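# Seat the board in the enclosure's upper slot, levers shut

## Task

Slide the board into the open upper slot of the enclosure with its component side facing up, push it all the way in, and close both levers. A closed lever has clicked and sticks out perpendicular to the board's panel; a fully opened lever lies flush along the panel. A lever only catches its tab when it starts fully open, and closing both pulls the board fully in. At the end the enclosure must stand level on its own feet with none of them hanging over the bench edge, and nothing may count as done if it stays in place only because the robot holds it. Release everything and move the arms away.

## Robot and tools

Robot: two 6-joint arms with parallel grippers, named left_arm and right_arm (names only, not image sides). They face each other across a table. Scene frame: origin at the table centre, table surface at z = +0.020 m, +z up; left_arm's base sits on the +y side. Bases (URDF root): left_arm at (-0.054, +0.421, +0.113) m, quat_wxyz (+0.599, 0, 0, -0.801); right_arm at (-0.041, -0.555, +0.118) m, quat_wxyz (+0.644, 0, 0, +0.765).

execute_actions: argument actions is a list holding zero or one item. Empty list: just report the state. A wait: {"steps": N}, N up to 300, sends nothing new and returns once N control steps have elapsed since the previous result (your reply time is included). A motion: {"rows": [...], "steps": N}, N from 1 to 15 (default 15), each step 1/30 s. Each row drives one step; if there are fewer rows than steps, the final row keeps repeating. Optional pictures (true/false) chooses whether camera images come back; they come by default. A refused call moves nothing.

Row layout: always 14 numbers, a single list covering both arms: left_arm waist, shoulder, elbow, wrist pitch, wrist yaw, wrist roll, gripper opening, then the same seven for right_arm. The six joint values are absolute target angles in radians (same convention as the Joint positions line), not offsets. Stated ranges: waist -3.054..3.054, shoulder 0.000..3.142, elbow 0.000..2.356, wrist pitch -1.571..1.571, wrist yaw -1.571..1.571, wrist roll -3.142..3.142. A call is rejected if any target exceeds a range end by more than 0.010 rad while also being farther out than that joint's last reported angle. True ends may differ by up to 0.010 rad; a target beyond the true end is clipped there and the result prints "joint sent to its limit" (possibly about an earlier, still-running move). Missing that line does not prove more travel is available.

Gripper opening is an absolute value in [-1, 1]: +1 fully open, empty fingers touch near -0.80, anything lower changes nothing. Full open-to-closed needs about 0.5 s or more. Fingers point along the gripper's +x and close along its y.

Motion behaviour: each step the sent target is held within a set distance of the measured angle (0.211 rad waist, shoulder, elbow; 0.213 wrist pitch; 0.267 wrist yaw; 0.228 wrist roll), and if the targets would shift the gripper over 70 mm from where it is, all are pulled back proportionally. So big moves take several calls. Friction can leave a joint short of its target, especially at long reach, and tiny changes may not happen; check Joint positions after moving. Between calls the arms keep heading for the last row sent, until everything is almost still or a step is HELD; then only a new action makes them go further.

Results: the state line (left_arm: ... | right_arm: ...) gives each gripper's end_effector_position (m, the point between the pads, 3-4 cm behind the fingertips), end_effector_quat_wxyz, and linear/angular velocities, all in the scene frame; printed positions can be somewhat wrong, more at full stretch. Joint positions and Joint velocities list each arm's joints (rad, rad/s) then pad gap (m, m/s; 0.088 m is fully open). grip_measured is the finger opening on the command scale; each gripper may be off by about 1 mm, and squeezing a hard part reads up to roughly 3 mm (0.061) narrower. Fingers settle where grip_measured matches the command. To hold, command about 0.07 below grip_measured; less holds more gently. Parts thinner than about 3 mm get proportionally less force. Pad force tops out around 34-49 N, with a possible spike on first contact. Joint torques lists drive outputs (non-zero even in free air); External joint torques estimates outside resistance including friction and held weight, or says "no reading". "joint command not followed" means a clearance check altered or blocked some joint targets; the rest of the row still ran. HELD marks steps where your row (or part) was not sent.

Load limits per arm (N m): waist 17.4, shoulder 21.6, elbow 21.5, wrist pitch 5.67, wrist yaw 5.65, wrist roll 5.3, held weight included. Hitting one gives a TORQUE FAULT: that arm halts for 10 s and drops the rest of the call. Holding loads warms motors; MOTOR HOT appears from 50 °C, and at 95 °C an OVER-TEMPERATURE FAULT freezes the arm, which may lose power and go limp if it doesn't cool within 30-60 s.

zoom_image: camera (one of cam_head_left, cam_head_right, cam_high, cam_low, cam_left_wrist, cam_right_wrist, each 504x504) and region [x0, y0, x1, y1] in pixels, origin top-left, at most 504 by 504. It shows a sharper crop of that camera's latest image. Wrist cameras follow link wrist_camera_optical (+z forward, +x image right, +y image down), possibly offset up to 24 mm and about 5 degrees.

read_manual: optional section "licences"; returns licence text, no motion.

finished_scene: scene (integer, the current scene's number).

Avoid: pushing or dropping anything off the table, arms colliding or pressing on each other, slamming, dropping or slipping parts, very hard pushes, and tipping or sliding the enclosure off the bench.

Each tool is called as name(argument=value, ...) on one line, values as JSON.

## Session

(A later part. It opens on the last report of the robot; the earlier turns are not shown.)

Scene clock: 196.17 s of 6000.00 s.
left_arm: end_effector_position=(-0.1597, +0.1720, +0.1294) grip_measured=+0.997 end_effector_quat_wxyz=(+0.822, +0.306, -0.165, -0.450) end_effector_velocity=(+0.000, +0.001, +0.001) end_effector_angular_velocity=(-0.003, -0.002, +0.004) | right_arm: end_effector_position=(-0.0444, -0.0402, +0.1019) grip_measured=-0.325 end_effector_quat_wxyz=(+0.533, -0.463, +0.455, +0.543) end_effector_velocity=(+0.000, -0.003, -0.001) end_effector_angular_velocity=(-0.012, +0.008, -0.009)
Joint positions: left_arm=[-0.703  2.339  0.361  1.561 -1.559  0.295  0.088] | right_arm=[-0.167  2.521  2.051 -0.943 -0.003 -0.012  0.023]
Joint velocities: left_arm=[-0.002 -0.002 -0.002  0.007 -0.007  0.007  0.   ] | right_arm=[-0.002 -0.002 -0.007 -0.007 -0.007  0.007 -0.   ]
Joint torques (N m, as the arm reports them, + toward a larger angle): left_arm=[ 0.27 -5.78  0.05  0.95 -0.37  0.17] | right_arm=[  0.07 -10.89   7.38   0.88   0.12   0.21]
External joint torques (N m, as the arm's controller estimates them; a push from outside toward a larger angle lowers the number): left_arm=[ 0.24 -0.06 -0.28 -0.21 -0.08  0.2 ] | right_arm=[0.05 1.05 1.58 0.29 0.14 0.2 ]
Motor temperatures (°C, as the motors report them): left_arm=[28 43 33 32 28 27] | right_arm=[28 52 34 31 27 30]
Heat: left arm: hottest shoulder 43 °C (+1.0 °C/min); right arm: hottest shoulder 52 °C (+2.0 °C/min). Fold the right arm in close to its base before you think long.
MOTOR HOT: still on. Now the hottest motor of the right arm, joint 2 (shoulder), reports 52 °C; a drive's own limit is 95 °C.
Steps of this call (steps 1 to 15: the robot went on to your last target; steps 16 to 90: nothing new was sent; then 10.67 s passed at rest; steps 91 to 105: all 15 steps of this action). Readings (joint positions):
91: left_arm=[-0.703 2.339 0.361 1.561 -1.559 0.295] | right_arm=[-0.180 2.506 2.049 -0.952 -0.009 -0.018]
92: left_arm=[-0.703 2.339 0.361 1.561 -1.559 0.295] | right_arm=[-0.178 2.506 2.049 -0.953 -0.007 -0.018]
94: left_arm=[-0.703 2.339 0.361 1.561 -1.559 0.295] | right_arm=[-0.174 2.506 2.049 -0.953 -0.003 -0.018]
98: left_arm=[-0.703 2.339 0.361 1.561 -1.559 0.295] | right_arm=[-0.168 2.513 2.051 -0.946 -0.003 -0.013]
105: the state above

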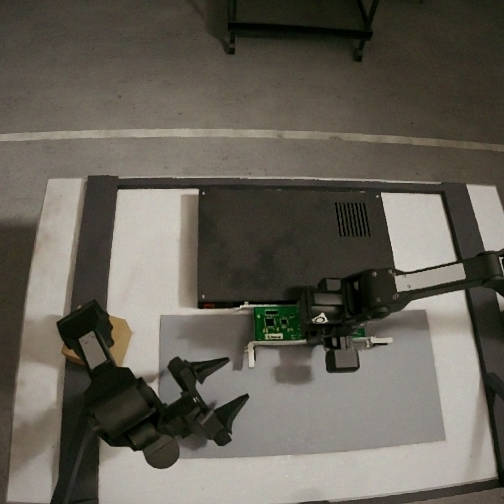

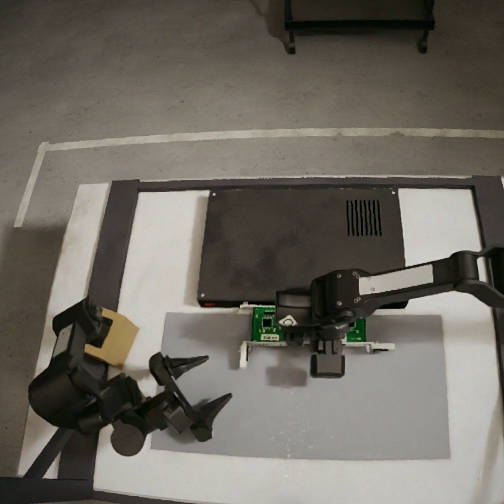

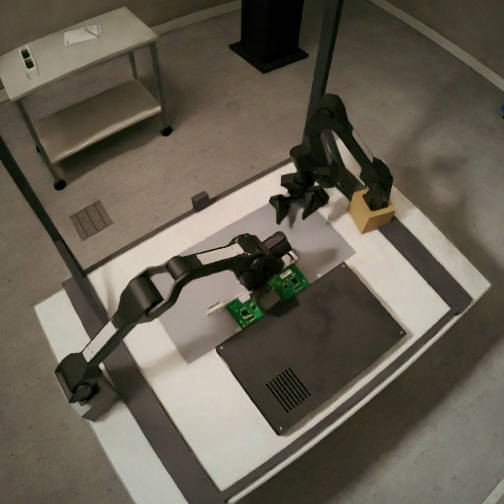

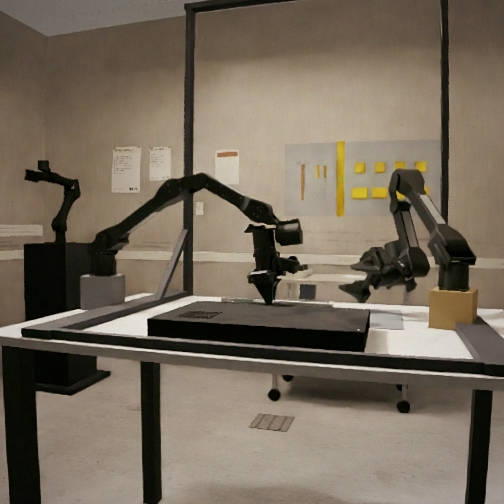

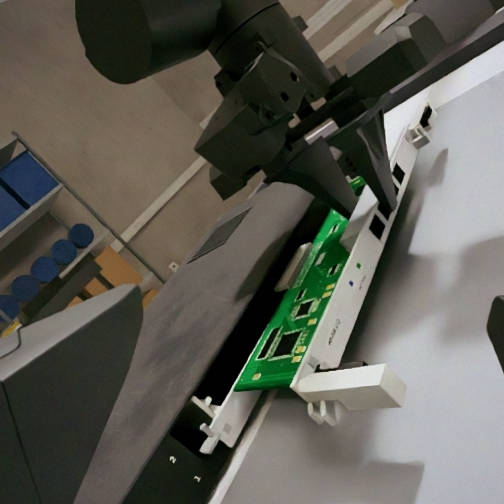

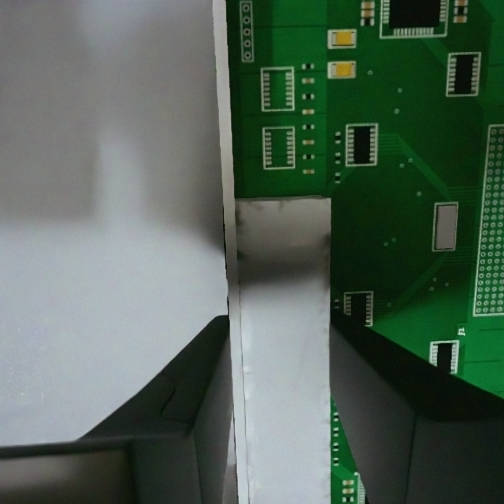

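execute_actions(actions=[{"rows":[[-0.7,2.345,0.36,1.56,-1.56,0.3,1,-0.172,2.529,2.067,-0.938,0,-0.01,-0.45],[-0.7,2.345,0.36,1.56,-1.56,0.3,1,-0.178,2.529,2.067,-0.938,0,-0.01,-0.45],[-0.7,2.345,0.36,1.56,-1.56,0.3,1,-0.184,2.529,2.067,-0.938,0,-0.015,-0.45],[-0.7,2.345,0.36,1.56,-1.56,0.3,1,-0.19,2.529,2.067,-0.938,0,-0.022,-0.45],[-0.7,2.345,0.36,1.56,-1.56,0.3,1,-0.195,2.529,2.067,-0.938,0,-0.03,-0.45]]}])

zoom_image(camera="cam_left_wrist", region=[150,250,350,450])

Scene clock: 206.07 s of 6000.00 s.
left_arm: end_effector_position=(-0.1597, +0.1720, +0.1294) grip_measured=+0.997 end_effector_quat_wxyz=(+0.822, +0.306, -0.165, -0.450) end_effector_velocity=(+0.001, +0.001, +0.000) end_effector_angular_velocity=(-0.010, +0.011, +0.004) | right_arm: end_effector_position=(-0.0391, -0.0400, +0.1019) grip_measured=-0.325 end_effector_quat_wxyz=(+0.532, -0.460, +0.457, +0.544) end_effector_velocity=(-0.002, +0.004, +0.001) end_effector_angular_velocity=(+0.022, +0.018, +0.023)
Joint positions: left_arm=[-0.703  2.339  0.361  1.561 -1.559  0.295  0.088] | right_arm=[-0.18   2.521  2.051 -0.941 -0.012 -0.021  0.023]
Joint velocities: left_arm=[-0.002 -0.002 -0.002 -0.007 -0.007 -0.022 -0.   ] | right_arm=[-0.002 -0.002 -0.002  0.022 -0.022 -0.022 -0.   ]
Joint torques (N m, as the arm reports them, + toward a larger angle): left_arm=[ 0.27 -5.8   0.05  0.95 -0.37  0.16] | right_arm=[ -1.25 -10.86   7.35   0.8    0.47  -0.23]
External joint torques (N m, as the arm's controller estimates them; a push from outside toward a larger angle lowers the number): left_arm=[ 0.27 -0.06 -0.28 -0.21 -0.08  0.2 ] | right_arm=[-1.27  1.12  1.48  0.17  0.49 -0.23]
Motor temperatures (°C, as the motors report them): left_arm=[28 43 33 32 28 27] | right_arm=[28 52 34 31 27 30]
Heat: left arm: hottest shoulder 43 °C (+1.0 °C/min); right arm: hottest shoulder 52 °C (+2.0 °C/min). Fold the right arm in close to its base before you think long.
MOTOR HOT: still on. Now the hottest motor of the right arm, joint 2 (shoulder), reports 52 °C; a drive's own limit is 95 °C.
Steps of this call (steps 1 to 15: the robot went on to your last target; steps 16 to 90: nothing new was sent; then 6.40 s passed at rest; steps 91 to 105: all 15 steps of this action). Readings (joint positions):
91: left_arm=[-0.703 2.339 0.361 1.561 -1.559 0.295] | right_arm=[-0.167 2.521 2.051 -0.942 -0.003 -0.012]
92: left_arm=[-0.703 2.339 0.361 1.561 -1.559 0.295] | right_arm=[-0.167 2.521 2.051 -0.942 -0.003 -0.012]
94: left_arm=[-0.703 2.339 0.361 1.561 -1.559 0.295] | right_arm=[-0.170 2.521 2.051 -0.942 -0.003 -0.012]
98: left_arm=[-0.703 2.339 0.361 1.561 -1.559 0.295] | right_arm=[-0.180 2.521 2.051 -0.941 -0.012 -0.020]
105: the state above

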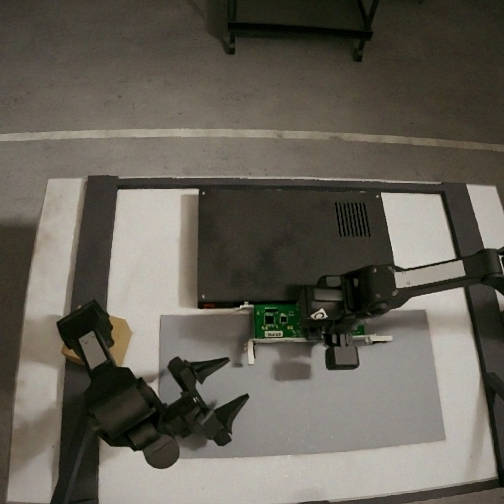

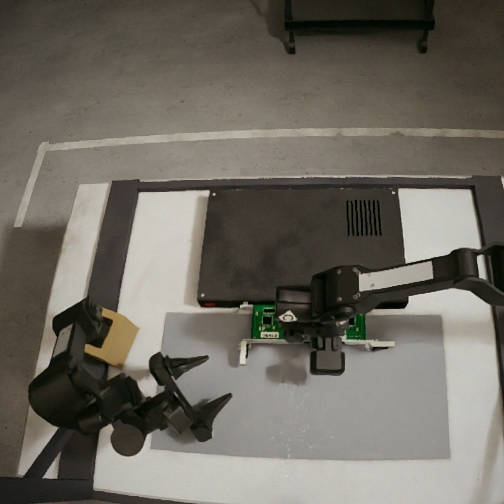

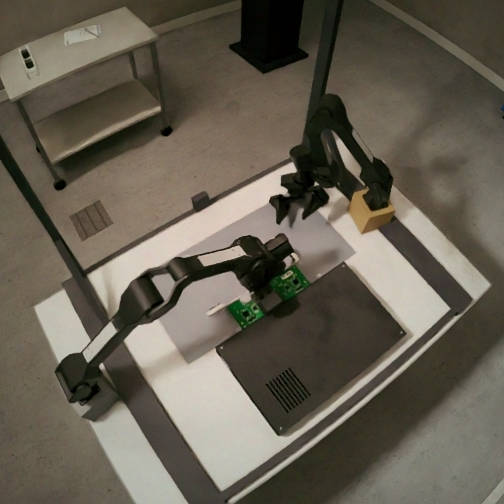

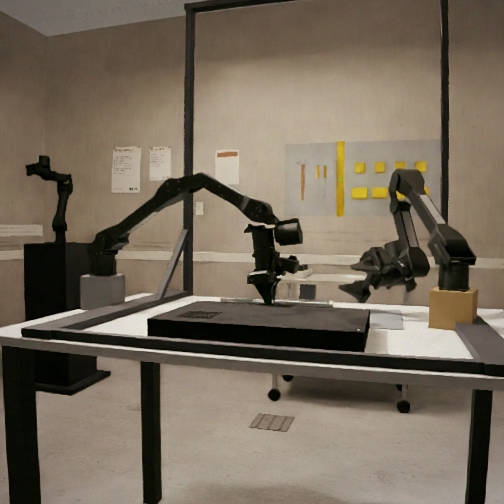

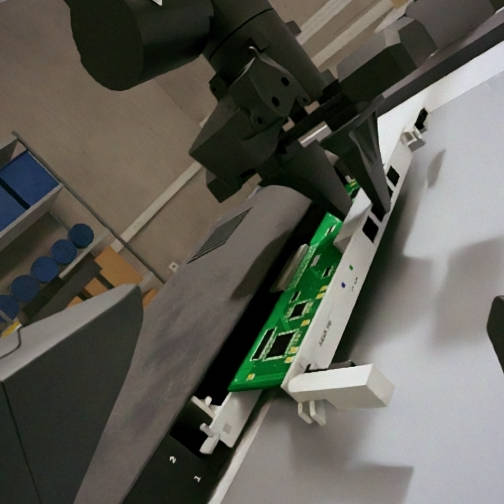

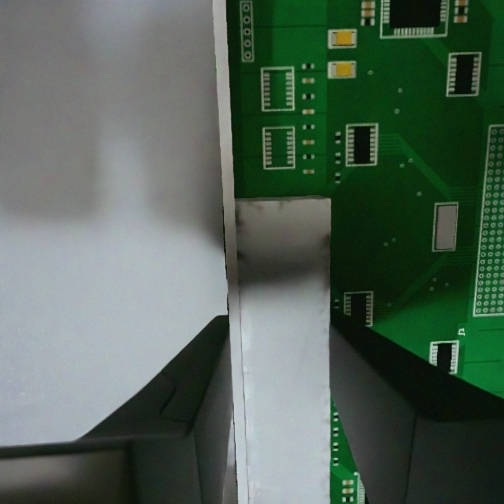

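Region (150, 250, 350, 450) of cam_left_wrist's 504x504 image, scaled by 2.520, with more detail than that image has.

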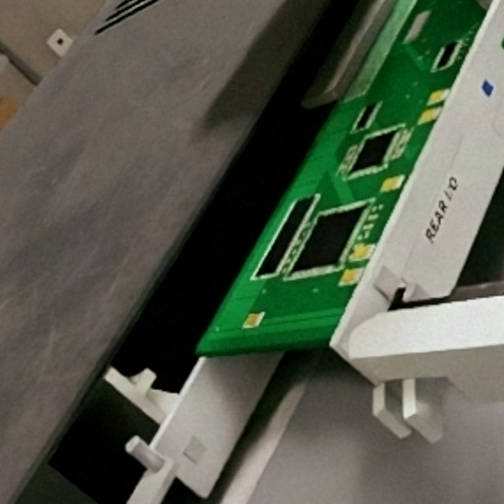

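execute_actions(actions=[{"rows":[[-0.7,2.345,0.36,1.56,-1.56,0.3,1,-0.168,2.529,2.067,-0.938,0,-0.005,-0.45],[-0.7,2.345,0.36,1.56,-1.56,0.3,1,-0.168,2.529,2.067,-0.938,0,-0.005,-0.45],[-0.7,2.345,0.36,1.56,-1.56,0.3,1,-0.168,2.529,2.067,-0.938,0,-0.005,-0.45],[-0.7,2.345,0.36,1.56,-1.56,0.3,1,-0.168,2.529,2.067,-0.938,0,-0.005,-0.45],[-0.7,2.345,0.36,1.56,-1.56,0.3,1,-0.168,2.534,2.08,-0.95,0,-0.005,-0.45],[-0.7,2.345,0.36,1.56,-1.56,0.3,1,-0.168,2.539,2.093,-0.958,0,-0.005,-0.45],[-0.7,2.345,0.36,1.56,-1.56,0.3,1,-0.168,2.545,2.106,-0.966,0,-0.005,-0.45],[-0.7,2.345,0.36,1.56,-1.56,0.3,1,-0.168,2.55,2.118,-0.973,0,-0.005,-0.45]]}], pictures=false)

execute_actions(actions=[{"rows":[[-0.7,2.345,0.36,1.56,-1.56,0.3,1,-0.174,2.55,2.118,-0.973,0,-0.01,-0.45],[-0.7,2.345,0.36,1.56,-1.56,0.3,1,-0.18,2.55,2.118,-0.973,0,-0.015,-0.45],[-0.7,2.345,0.36,1.56,-1.56,0.3,1,-0.186,2.55,2.118,-0.973,0,-0.02,-0.45],[-0.7,2.345,0.36,1.56,-1.56,0.3,1,-0.192,2.55,2.118,-0.973,0,-0.028,-0.45]]}])

zoom_image(camera="cam_left_wrist", region=[150,250,350,450])

Scene clock: 239.30 s of 6000.00 s.
left_arm: end_effector_position=(-0.1597, +0.1720, +0.1294) grip_measured=+0.997 end_effector_quat_wxyz=(+0.822, +0.306, -0.165, -0.450) end_effector_velocity=(-0.001, +0.000, -0.000) end_effector_angular_velocity=(-0.005, +0.014, -0.009) | right_arm: end_effector_position=(-0.0420, -0.0352, +0.1055) grip_measured=-0.325 end_effector_quat_wxyz=(+0.535, -0.461, +0.455, +0.542) end_effector_velocity=(-0.005, -0.002, -0.001) end_effector_angular_velocity=(-0.017, +0.023, -0.001)
Joint positions: left_arm=[-0.703  2.339  0.361  1.561 -1.559  0.295  0.088] | right_arm=[-0.171  2.539  2.099 -0.97  -0.003 -0.012  0.023]
Joint velocities: left_arm=[-0.002 -0.002 -0.002 -0.007  0.007 -0.022 -0.   ] | right_arm=[ 0.002  0.007  0.012 -0.022 -0.022  0.007 -0.   ]
Joint torques (N m, as the arm reports them, + toward a larger angle): left_arm=[ 0.28 -5.8   0.05  0.95 -0.37  0.17] | right_arm=[  0.13 -10.75   7.38   0.41   0.11   0.21]
External joint torques (N m, as the arm's controller estimates them; a push from outside toward a larger angle lowers the number): left_arm=[ 0.28 -0.07 -0.25 -0.21 -0.07  0.2 ] | right_arm=[ 0.06  1.13  1.62 -0.16  0.12  0.2 ]
Motor temperatures (°C, as the motors report them): left_arm=[28 43 33 32 28 27] | right_arm=[28 53 35 32 27 30]
Heat: left arm: hottest shoulder 43 °C (+0.0 °C/min); right arm: hottest shoulder 53 °C (+1.0 °C/min). Fold the right arm in close to its base before you think long.
MOTOR HOT: still on. Now the hottest motor of the right arm, joint 2 (shoulder), reports 53 °C; a drive's own limit is 95 °C.
Steps of this call (steps 1 to 15: the robot went on to your last target; steps 16 to 90: nothing new was sent; then 29.73 s passed at rest; steps 91 to 105: all 15 steps of this action). Readings (joint positions):
91: left_arm=[-0.703 2.339 0.361 1.561 -1.559 0.295] | right_arm=[-0.179 2.521 2.051 -0.941 -0.011 -0.021]
92: left_arm=[-0.703 2.339 0.361 1.561 -1.559 0.295] | right_arm=[-0.177 2.521 2.051 -0.941 -0.007 -0.021]
94: left_arm=[-0.703 2.339 0.361 1.561 -1.559 0.295] | right_arm=[-0.175 2.521 2.051 -0.941 -0.003 -0.018]
98: left_arm=[-0.703 2.339 0.361 1.561 -1.559 0.295] | right_arm=[-0.172 2.531 2.075 -0.956 -0.003 -0.013]
105: the state above

Scene clock: 239.80 s of 6000.00 s.
left_arm: end_effector_position=(-0.1597, +0.1720, +0.1294) grip_measured=+0.997 end_effector_quat_wxyz=(+0.822, +0.306, -0.165, -0.450) end_effector_velocity=(-0.001, +0.000, -0.001) end_effector_angular_velocity=(+0.018, -0.023, -0.009) | right_arm: end_effector_position=(-0.0380, -0.0352, +0.1054) grip_measured=-0.325 end_effector_quat_wxyz=(+0.535, -0.459, +0.458, +0.542) end_effector_velocity=(+0.003, -0.004, +0.001) end_effector_angular_velocity=(-0.017, +0.002, +0.030)
Joint positions: left_arm=[-0.703  2.339  0.361  1.561 -1.559  0.295  0.088] | right_arm=[-0.181  2.54   2.101 -0.972 -0.009 -0.015  0.023]
Joint velocities: left_arm=[-0.002 -0.002 -0.002 -0.022  0.007  0.007 -0.   ] | right_arm=[-0.007 -0.002  0.002 -0.022 -0.007 -0.037 -0.   ]
Joint torques (N m, as the arm reports them, + toward a larger angle): left_arm=[ 0.27 -5.79  0.05  0.95 -0.37  0.17] | right_arm=[ -0.91 -10.85   7.41   0.47   0.34  -0.35]
External joint torques (N m, as the arm's controller estimates them; a push from outside toward a larger angle lowers the number): left_arm=[ 0.27 -0.08 -0.26 -0.2  -0.08  0.2 ] | right_arm=[-0.82  1.35  1.48 -0.14  0.36 -0.35]
Motor temperatures (°C, as the motors report them): left_arm=[28 43 33 32 28 27] | right_arm=[28 53 35 32 27 30]
Heat: left arm: hottest shoulder 43 °C (+0.0 °C/min); right arm: hottest shoulder 53 °C (+1.0 °C/min). Fold the right arm in close to its base before you think long.
MOTOR HOT: still on. Now the hottest motor of the right arm, joint 2 (shoulder), reports 53 °C; a drive's own limit is 95 °C.
Steps of this call (steps 1 to 15: all 15 steps of this action). Readings (joint positions):
1: left_arm=[-0.703 2.339 0.361 1.561 -1.559 0.295] | right_arm=[-0.171 2.539 2.099 -0.970 -0.003 -0.012]
2: left_arm=[-0.703 2.339 0.361 1.561 -1.559 0.295] | right_arm=[-0.171 2.539 2.099 -0.970 -0.003 -0.012]
4: left_arm=[-0.703 2.339 0.361 1.561 -1.559 0.295] | right_arm=[-0.173 2.539 2.099 -0.971 -0.003 -0.012]
8: left_arm=[-0.703 2.339 0.361 1.561 -1.559 0.295] | right_arm=[-0.181 2.540 2.101 -0.972 -0.008 -0.014]
15: the state above

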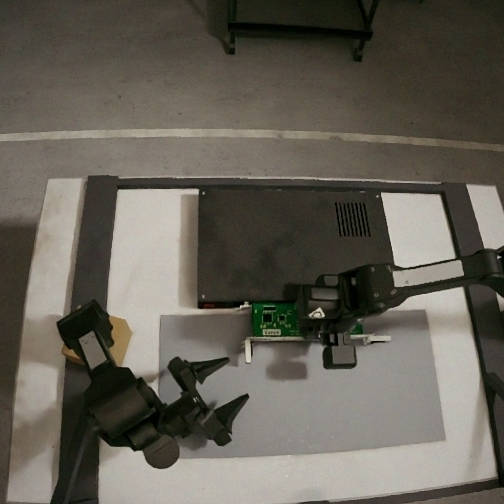

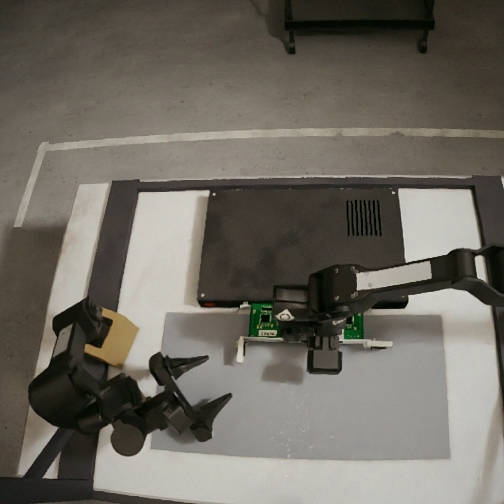

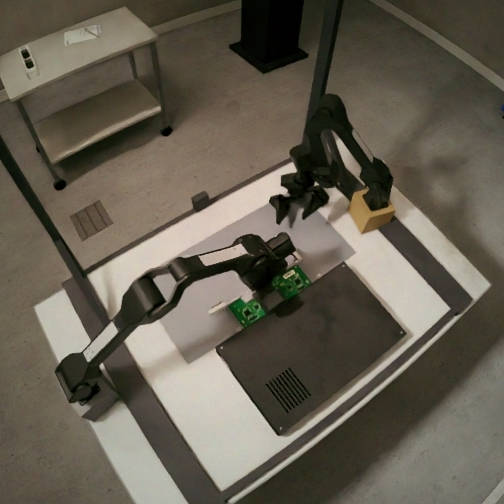

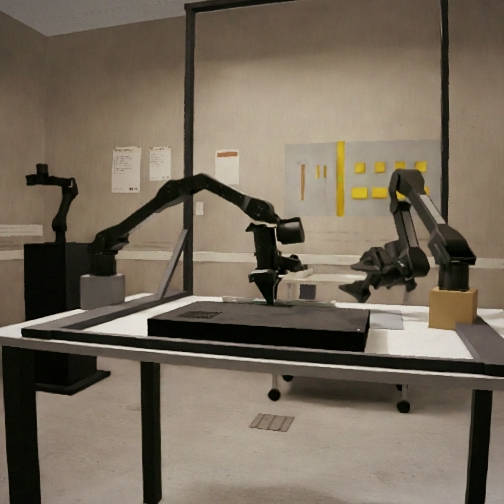

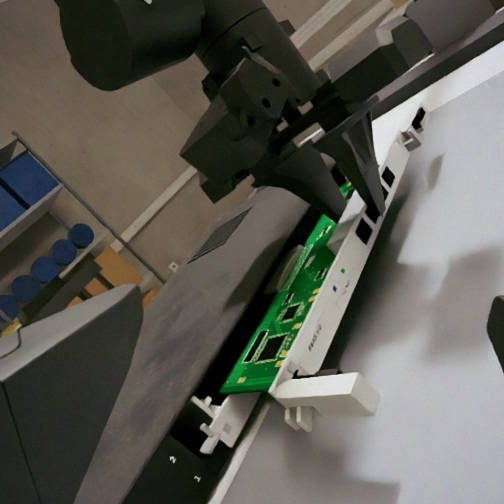

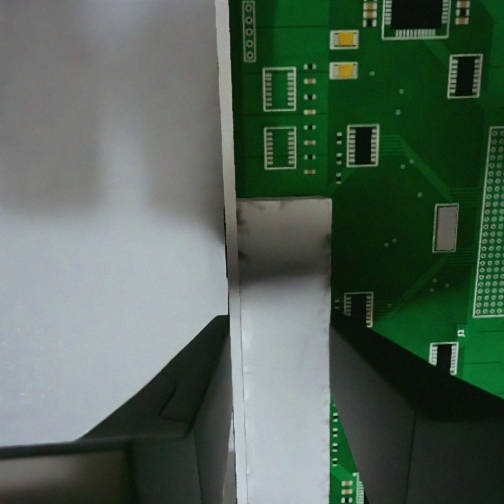

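Region (150, 250, 350, 450) of cam_left_wrist's 504x504 image, scaled by 2.520, with more detail than that image has.

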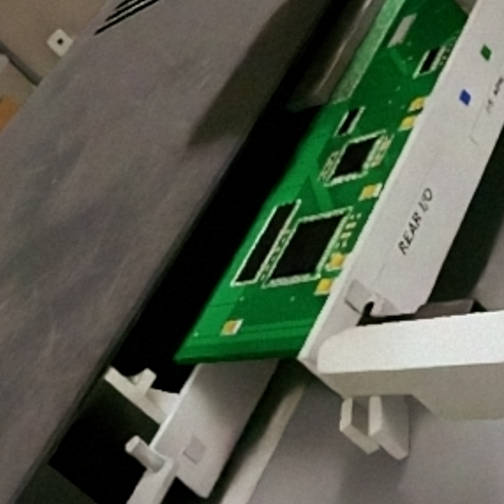

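execute_actions(actions=[{"rows":[[-0.7,2.345,0.36,1.56,-1.56,0.3,1,-0.17,2.55,2.118,-0.973,0,-0.02,-0.45],[-0.7,2.345,0.36,1.56,-1.56,0.3,1,-0.17,2.55,2.118,-0.973,0,-0.02,-0.45],[-0.7,2.345,0.36,1.56,-1.56,0.3,1,-0.17,2.55,2.118,-0.973,0,-0.02,-0.45],[-0.7,2.345,0.36,1.56,-1.56,0.3,1,-0.17,2.555,2.118,-0.965,0,-0.02,-0.45],[-0.7,2.345,0.36,1.56,-1.56,0.3,1,-0.17,2.555,2.118,-0.965,0,-0.02,-0.45],[-0.7,2.345,0.36,1.56,-1.56,0.3,1,-0.17,2.555,2.118,-0.965,0,-0.02,-0.45],[-0.7,2.345,0.36,1.56,-1.56,0.3,1,-0.17,2.555,2.118,-0.965,0,-0.02,-0.45],[-0.7,2.345,0.36,1.56,-1.56,0.3,1,-0.18,2.555,2.118,-0.965,0,-0.02,-0.45],[-0.7,2.345,0.36,1.56,-1.56,0.3,1,-0.186,2.555,2.118,-0.965,0,-0.02,-0.45],[-0.7,2.345,0.36,1.56,-1.56,0.3,1,-0.192,2.555,2.118,-0.965,0,-0.025,-0.45]]}], pictures=false)

execute_actions(actions=[{"steps":10}])

zoom_image(camera="cam_left_wrist", region=[200,150,400,420])

zoom_image(camera="cam_high", region=[190,230,350,370])

Scene clock: 260.20 s of 6000.00 s.
left_arm: end_effector_position=(-0.1597, +0.1720, +0.1294) grip_measured=+0.997 end_effector_quat_wxyz=(+0.822, +0.306, -0.165, -0.450) end_effector_velocity=(-0.000, +0.002, +0.000) end_effector_angular_velocity=(-0.013, +0.015, -0.000) | right_arm: end_effector_position=(-0.0392, -0.0355, +0.1029) grip_measured=-0.325 end_effector_quat_wxyz=(+0.533, -0.461, +0.458, +0.542) end_effector_velocity=(+0.000, -0.002, +0.000) end_effector_angular_velocity=(-0.007, +0.006, +0.006)
Joint positions: left_arm=[-0.703  2.339  0.361  1.561 -1.559  0.295  0.088] | right_arm=[-0.178  2.545  2.101 -0.97  -0.008 -0.018  0.023]
Joint velocities: left_arm=[-0.007 -0.007 -0.002 -0.022 -0.007 -0.037 -0.   ] | right_arm=[-0.002 -0.002 -0.002 -0.007 -0.007 -0.007 -0.   ]
Joint torques (N m, as the arm reports them, + toward a larger angle): left_arm=[ 0.27 -5.81  0.04  0.95 -0.37  0.17] | right_arm=[ -1.11 -10.86   7.44   0.91   0.3   -0.18]
External joint torques (N m, as the arm's controller estimates them; a push from outside toward a larger angle lowers the number): left_arm=[ 0.27 -0.07 -0.27 -0.21 -0.07  0.2 ] | right_arm=[-1.    1.2   1.61  0.32  0.31 -0.18]
Motor temperatures (°C, as the motors report them): left_arm=[28 43 33 32 28 27] | right_arm=[28 54 35 31 27 30]
Heat: left arm: hottest shoulder 43 °C (+0.0 °C/min); right arm: hottest shoulder 54 °C (+2.0 °C/min). Fold the right arm in close to its base before you think long.
MOTOR HOT: still on. Now the hottest motor of the right arm, joint 2 (shoulder), reports 54 °C; a drive's own limit is 95 °C.
Steps of this call (steps 1 to 15: the robot went on to your last target; steps 16 to 90: nothing new was sent; then 16.90 s passed at rest; steps 91 to 105: all 15 steps of this action). Readings (joint positions):
91: left_arm=[-0.703 2.339 0.361 1.561 -1.559 0.295] | right_arm=[-0.180 2.540 2.101 -0.972 -0.009 -0.015]
92: left_arm=[-0.703 2.339 0.361 1.561 -1.559 0.295] | right_arm=[-0.179 2.540 2.101 -0.973 -0.007 -0.015]
94: left_arm=[-0.703 2.339 0.361 1.561 -1.559 0.295] | right_arm=[-0.176 2.541 2.101 -0.973 -0.004 -0.015]
98: left_arm=[-0.703 2.339 0.361 1.561 -1.559 0.295] | right_arm=[-0.173 2.544 2.101 -0.970 -0.003 -0.015]
105: the state above

Scene clock: 260.53 s of 6000.00 s.
left_arm: end_effector_position=(-0.1597, +0.1720, +0.1294) grip_measured=+0.997 end_effector_quat_wxyz=(+0.822, +0.306, -0.165, -0.450) end_effector_velocity=(-0.002, -0.001, +0.001) end_effector_angular_velocity=(-0.008, +0.018, -0.009) | right_arm: end_effector_position=(-0.0392, -0.0355, +0.1029) grip_measured=-0.325 end_effector_quat_wxyz=(+0.533, -0.461, +0.457, +0.542) end_effector_velocity=(+0.002, -0.002, +0.000) end_effector_angular_velocity=(-0.007, -0.013, +0.033)
Joint positions: left_arm=[-0.703  2.339  0.361  1.561 -1.559  0.295  0.088] | right_arm=[-0.178  2.545  2.101 -0.97  -0.008 -0.018  0.023]
Joint velocities: left_arm=[-0.002 -0.002  0.002  0.007  0.007 -0.007 -0.   ] | right_arm=[-0.002 -0.002 -0.002 -0.007  0.007 -0.037 -0.   ]
Joint torques (N m, as the arm reports them, + toward a larger angle): left_arm=[ 0.26 -5.79  0.05  0.95 -0.37  0.17] | right_arm=[ -1.15 -10.86   7.44   0.91   0.3   -0.19]
External joint torques (N m, as the arm's controller estimates them; a push from outside toward a larger angle lowers the number): left_arm=[ 0.28 -0.06 -0.32 -0.21 -0.09  0.2 ] | right_arm=[-1.26  1.28  1.54  0.29  0.32 -0.19]
Motor temperatures (°C, as the motors report them): left_arm=[28 43 33 32 28 27] | right_arm=[28 54 35 31 27 30]
Heat: left arm: hottest shoulder 43 °C (+0.0 °C/min); right arm: hottest shoulder 54 °C (+2.0 °C/min). Fold the right arm in close to its base before you think long.
MOTOR HOT: still on. Now the hottest motor of the right arm, joint 2 (shoulder), reports 54 °C; a drive's own limit is 95 °C.
Steps of this call (steps 1 to 10: the robot went on to your last target). Readings (joint positions):
1: left_arm=[-0.703 2.339 0.361 1.561 -1.559 0.295] | right_arm=[-0.178 2.545 2.101 -0.970 -0.008 -0.018]
2: left_arm=[-0.703 2.339 0.361 1.561 -1.559 0.295] | right_arm=[-0.178 2.545 2.101 -0.970 -0.008 -0.018]
4: left_arm=[-0.703 2.339 0.361 1.561 -1.559 0.295] | right_arm=[-0.178 2.545 2.101 -0.970 -0.008 -0.018]
8: left_arm=[-0.703 2.339 0.361 1.561 -1.559 0.295] | right_arm=[-0.178 2.545 2.101 -0.970 -0.008 -0.018]
10: the state above

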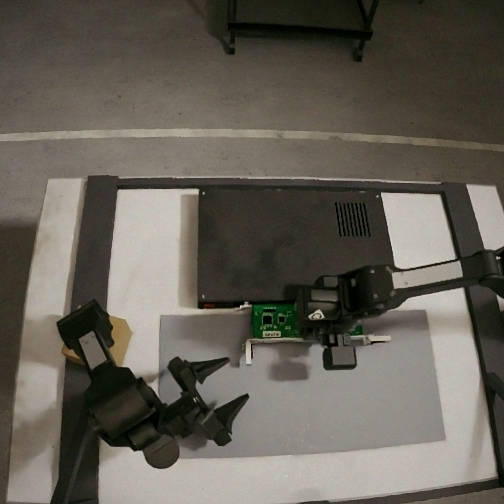

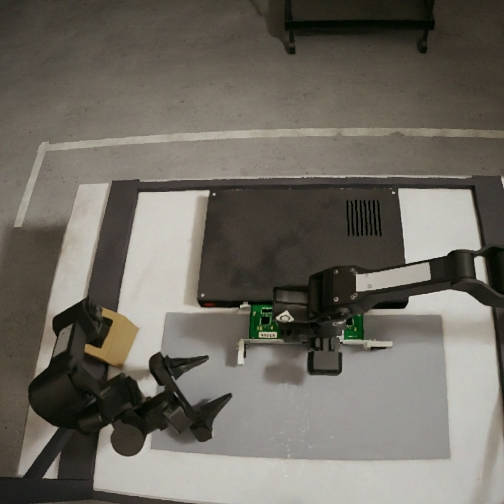

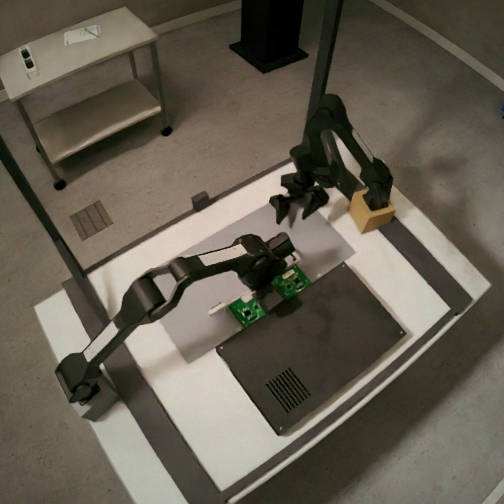

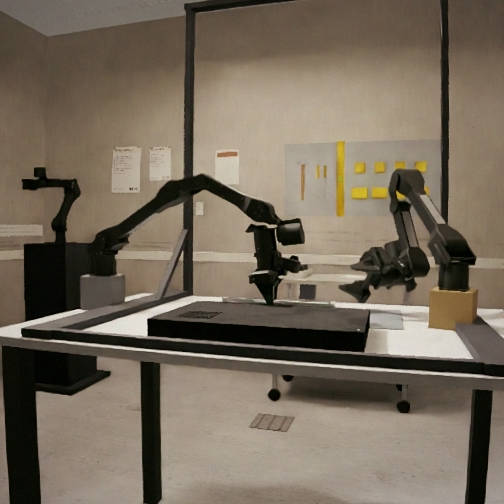

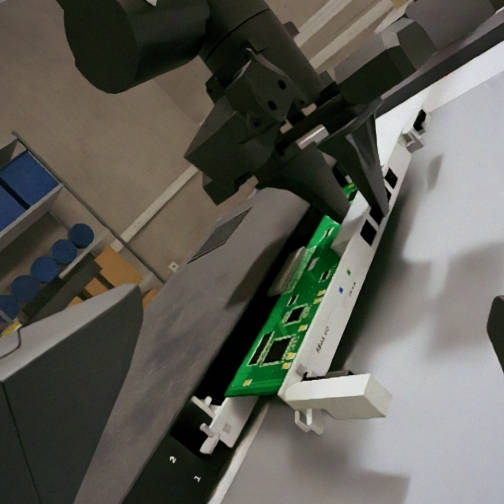

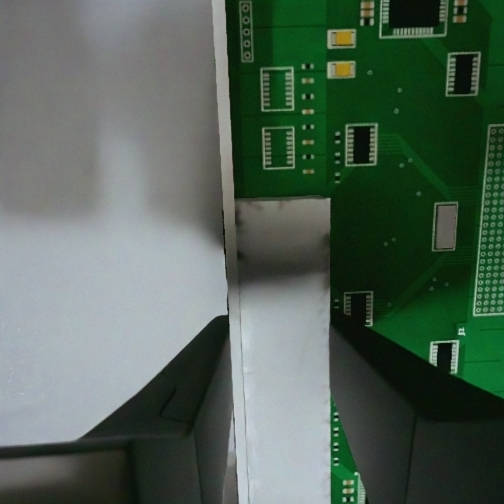

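Region (200, 150, 400, 420) of cam_left_wrist's 504x504 image, scaled by 1.867, with more detail than that image has; it fills the left 373 columns of this view, and the rest is white.

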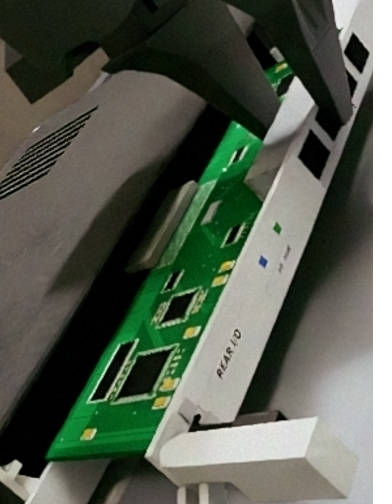

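Region (190, 230, 350, 370) of cam_high's 504x504 image, scaled by 3.150, with more detail than that image has; it fills the top 441 rows of this view, and the rest is white.

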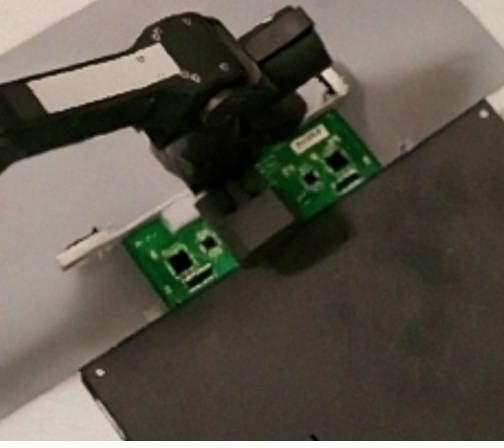

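execute_actions(actions=[{"rows":[[-0.7,2.345,0.36,1.56,-1.56,0.3,1,-0.17,2.555,2.118,-0.965,0,-0.02,-0.45],[-0.7,2.345,0.36,1.56,-1.56,0.3,1,-0.17,2.555,2.118,-0.965,0,-0.02,-0.45],[-0.7,2.345,0.36,1.56,-1.56,0.3,1,-0.17,2.555,2.118,-0.965,0,-0.02,-0.45],[-0.7,2.345,0.36,1.56,-1.56,0.3,1,-0.17,2.56,2.131,-0.98,0,-0.02,-0.45],[-0.7,2.345,0.36,1.56,-1.56,0.3,1,-0.17,2.566,2.144,-0.985,0,-0.02,-0.45],[-0.7,2.345,0.36,1.56,-1.56,0.3,1,-0.17,2.572,2.157,-0.99,0,-0.02,-0.45]]}], pictures=false)

execute_actions(actions=[{"rows":[[-0.7,2.345,0.36,1.56,-1.56,0.3,1,-0.18,2.572,2.157,-0.99,0,-0.02,-0.45],[-0.7,2.345,0.36,1.56,-1.56,0.3,1,-0.186,2.572,2.157,-0.99,0,-0.02,-0.45],[-0.7,2.345,0.36,1.56,-1.56,0.3,1,-0.192,2.572,2.157,-0.99,0,-0.025,-0.45]]}])

zoom_image(camera="cam_left_wrist", region=[150,250,350,450])

Scene clock: 283.00 s of 6000.00 s.
left_arm: end_effector_position=(-0.1597, +0.1720, +0.1294) grip_measured=+0.997 end_effector_quat_wxyz=(+0.822, +0.306, -0.165, -0.450) end_effector_velocity=(+0.000, +0.001, +0.001) end_effector_angular_velocity=(-0.010, +0.011, +0.004) | right_arm: end_effector_position=(-0.0413, -0.0313, +0.1048) grip_measured=-0.325 end_effector_quat_wxyz=(+0.533, -0.462, +0.454, +0.543) end_effector_velocity=(+0.000, -0.001, -0.002) end_effector_angular_velocity=(-0.007, +0.004, +0.020)
Joint positions: left_arm=[-0.703  2.339  0.361  1.561 -1.559  0.295  0.088] | right_arm=[-0.173  2.561  2.138 -0.988 -0.003 -0.018  0.023]
Joint velocities: left_arm=[-0.002 -0.002 -0.002  0.007 -0.007 -0.007 -0.   ] | right_arm=[-0.002  0.007  0.007 -0.007 -0.007 -0.022 -0.   ]
Joint torques (N m, as the arm reports them, + toward a larger angle): left_arm=[ 0.26 -5.79  0.04  0.95 -0.38  0.16] | right_arm=[  0.15 -10.8    7.55   0.45   0.13  -0.04]
External joint torques (N m, as the arm's controller estimates them; a push from outside toward a larger angle lowers the number): left_arm=[ 0.26 -0.08 -0.27 -0.21 -0.08  0.2 ] | right_arm=[ 0.05  1.26  1.72 -0.16  0.15 -0.04]
Motor temperatures (°C, as the motors report them): left_arm=[28 43 32 32 28 27] | right_arm=[28 55 35 32 27 30]
Heat: left arm: hottest shoulder 43 °C (+0.0 °C/min); right arm: hottest shoulder 55 °C (+2.0 °C/min). Fold the right arm in close to its base before you think long.
MOTOR HOT: still on. Now the hottest motor of the right arm, joint 2 (shoulder), reports 55 °C; a drive's own limit is 95 °C.
Steps of this call (steps 1 to 15: the robot went on to your last target; steps 16 to 90: nothing new was sent; then 18.97 s passed at rest; steps 91 to 105: all 15 steps of this action). Readings (joint positions):
91: left_arm=[-0.703 2.339 0.361 1.561 -1.559 0.295] | right_arm=[-0.177 2.545 2.101 -0.970 -0.007 -0.018]
92: left_arm=[-0.703 2.339 0.361 1.561 -1.559 0.295] | right_arm=[-0.177 2.545 2.101 -0.969 -0.006 -0.018]
94: left_arm=[-0.703 2.339 0.361 1.561 -1.559 0.295] | right_arm=[-0.176 2.546 2.103 -0.969 -0.003 -0.018]
98: left_arm=[-0.703 2.339 0.361 1.561 -1.559 0.295] | right_arm=[-0.174 2.558 2.128 -0.981 -0.003 -0.018]
105: the state above

Scene clock: 283.50 s of 6000.00 s.
left_arm: end_effector_position=(-0.1597, +0.1720, +0.1294) grip_measured=+0.997 end_effector_quat_wxyz=(+0.822, +0.306, -0.165, -0.450) end_effector_velocity=(+0.002, +0.002, +0.001) end_effector_angular_velocity=(-0.015, +0.007, +0.018) | right_arm: end_effector_position=(-0.0383, -0.0310, +0.1050) grip_measured=-0.325 end_effector_quat_wxyz=(+0.534, -0.460, +0.457, +0.543) end_effector_velocity=(-0.002, -0.001, +0.002) end_effector_angular_velocity=(-0.002, +0.018, +0.023)
Joint positions: left_arm=[-0.703  2.339  0.361  1.561 -1.559  0.295  0.088] | right_arm=[-0.18   2.562  2.14  -0.988 -0.008 -0.018  0.023]
Joint velocities: left_arm=[-0.002 -0.002 -0.002 -0.007 -0.022 -0.022  0.   ] | right_arm=[-0.002 -0.002  0.002 -0.007 -0.022 -0.022 -0.   ]
Joint torques (N m, as the arm reports them, + toward a larger angle): left_arm=[ 0.27 -5.8   0.04  0.95 -0.37  0.17] | right_arm=[ -1.03 -10.96   7.46   0.45   0.33  -0.17]
External joint torques (N m, as the arm's controller estimates them; a push from outside toward a larger angle lowers the number): left_arm=[ 0.27 -0.08 -0.29 -0.21 -0.07  0.2 ] | right_arm=[-1.12  1.3   1.53 -0.17  0.35 -0.17]
Motor temperatures (°C, as the motors report them): left_arm=[28 43 32 32 28 27] | right_arm=[28 55 35 32 27 30]
Heat: left arm: hottest shoulder 43 °C (+0.0 °C/min); right arm: hottest shoulder 55 °C (+2.0 °C/min). Fold the right arm in close to its base before you think long.
MOTOR HOT: still on. Now the hottest motor of the right arm, joint 2 (shoulder), reports 55 °C; a drive's own limit is 95 °C.
Steps of this call (steps 1 to 15: all 15 steps of this action). Readings (joint positions):
1: left_arm=[-0.703 2.339 0.361 1.561 -1.559 0.295] | right_arm=[-0.173 2.561 2.139 -0.988 -0.003 -0.018]
2: left_arm=[-0.703 2.339 0.361 1.561 -1.559 0.295] | right_arm=[-0.173 2.562 2.139 -0.988 -0.003 -0.018]
4: left_arm=[-0.703 2.339 0.361 1.561 -1.559 0.295] | right_arm=[-0.177 2.562 2.139 -0.988 -0.004 -0.018]
8: left_arm=[-0.703 2.339 0.361 1.561 -1.559 0.295] | right_arm=[-0.180 2.562 2.140 -0.988 -0.008 -0.018]
15: the state above

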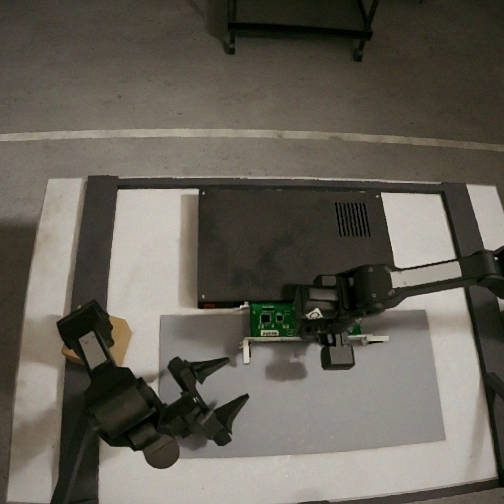

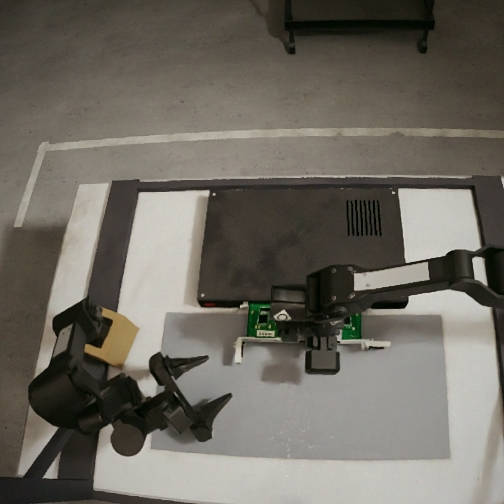

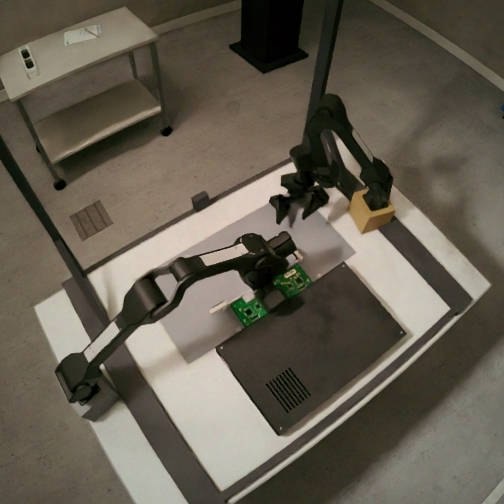

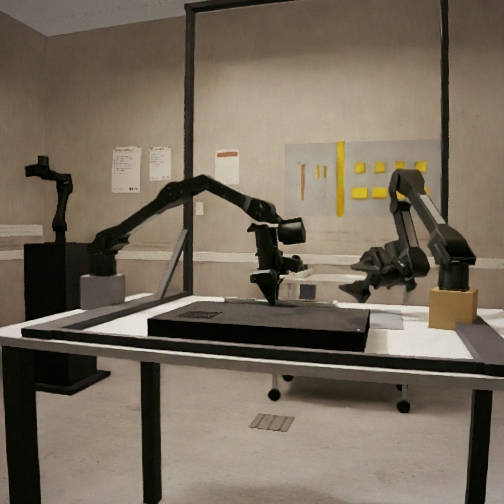

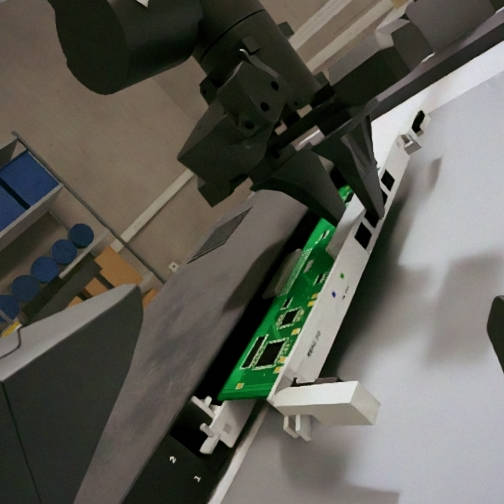

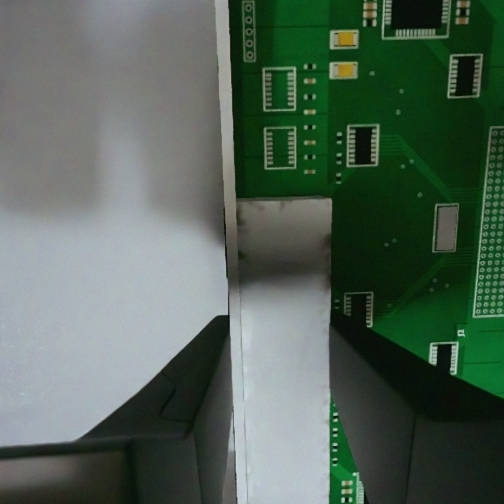

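Region (150, 250, 350, 450) of cam_left_wrist's 504x504 image, scaled by 2.520, with more detail than that image has.

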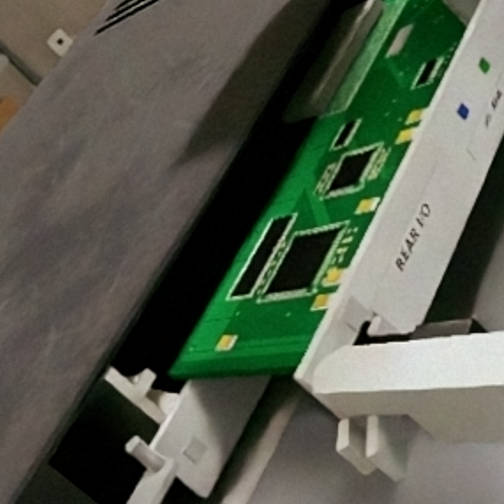

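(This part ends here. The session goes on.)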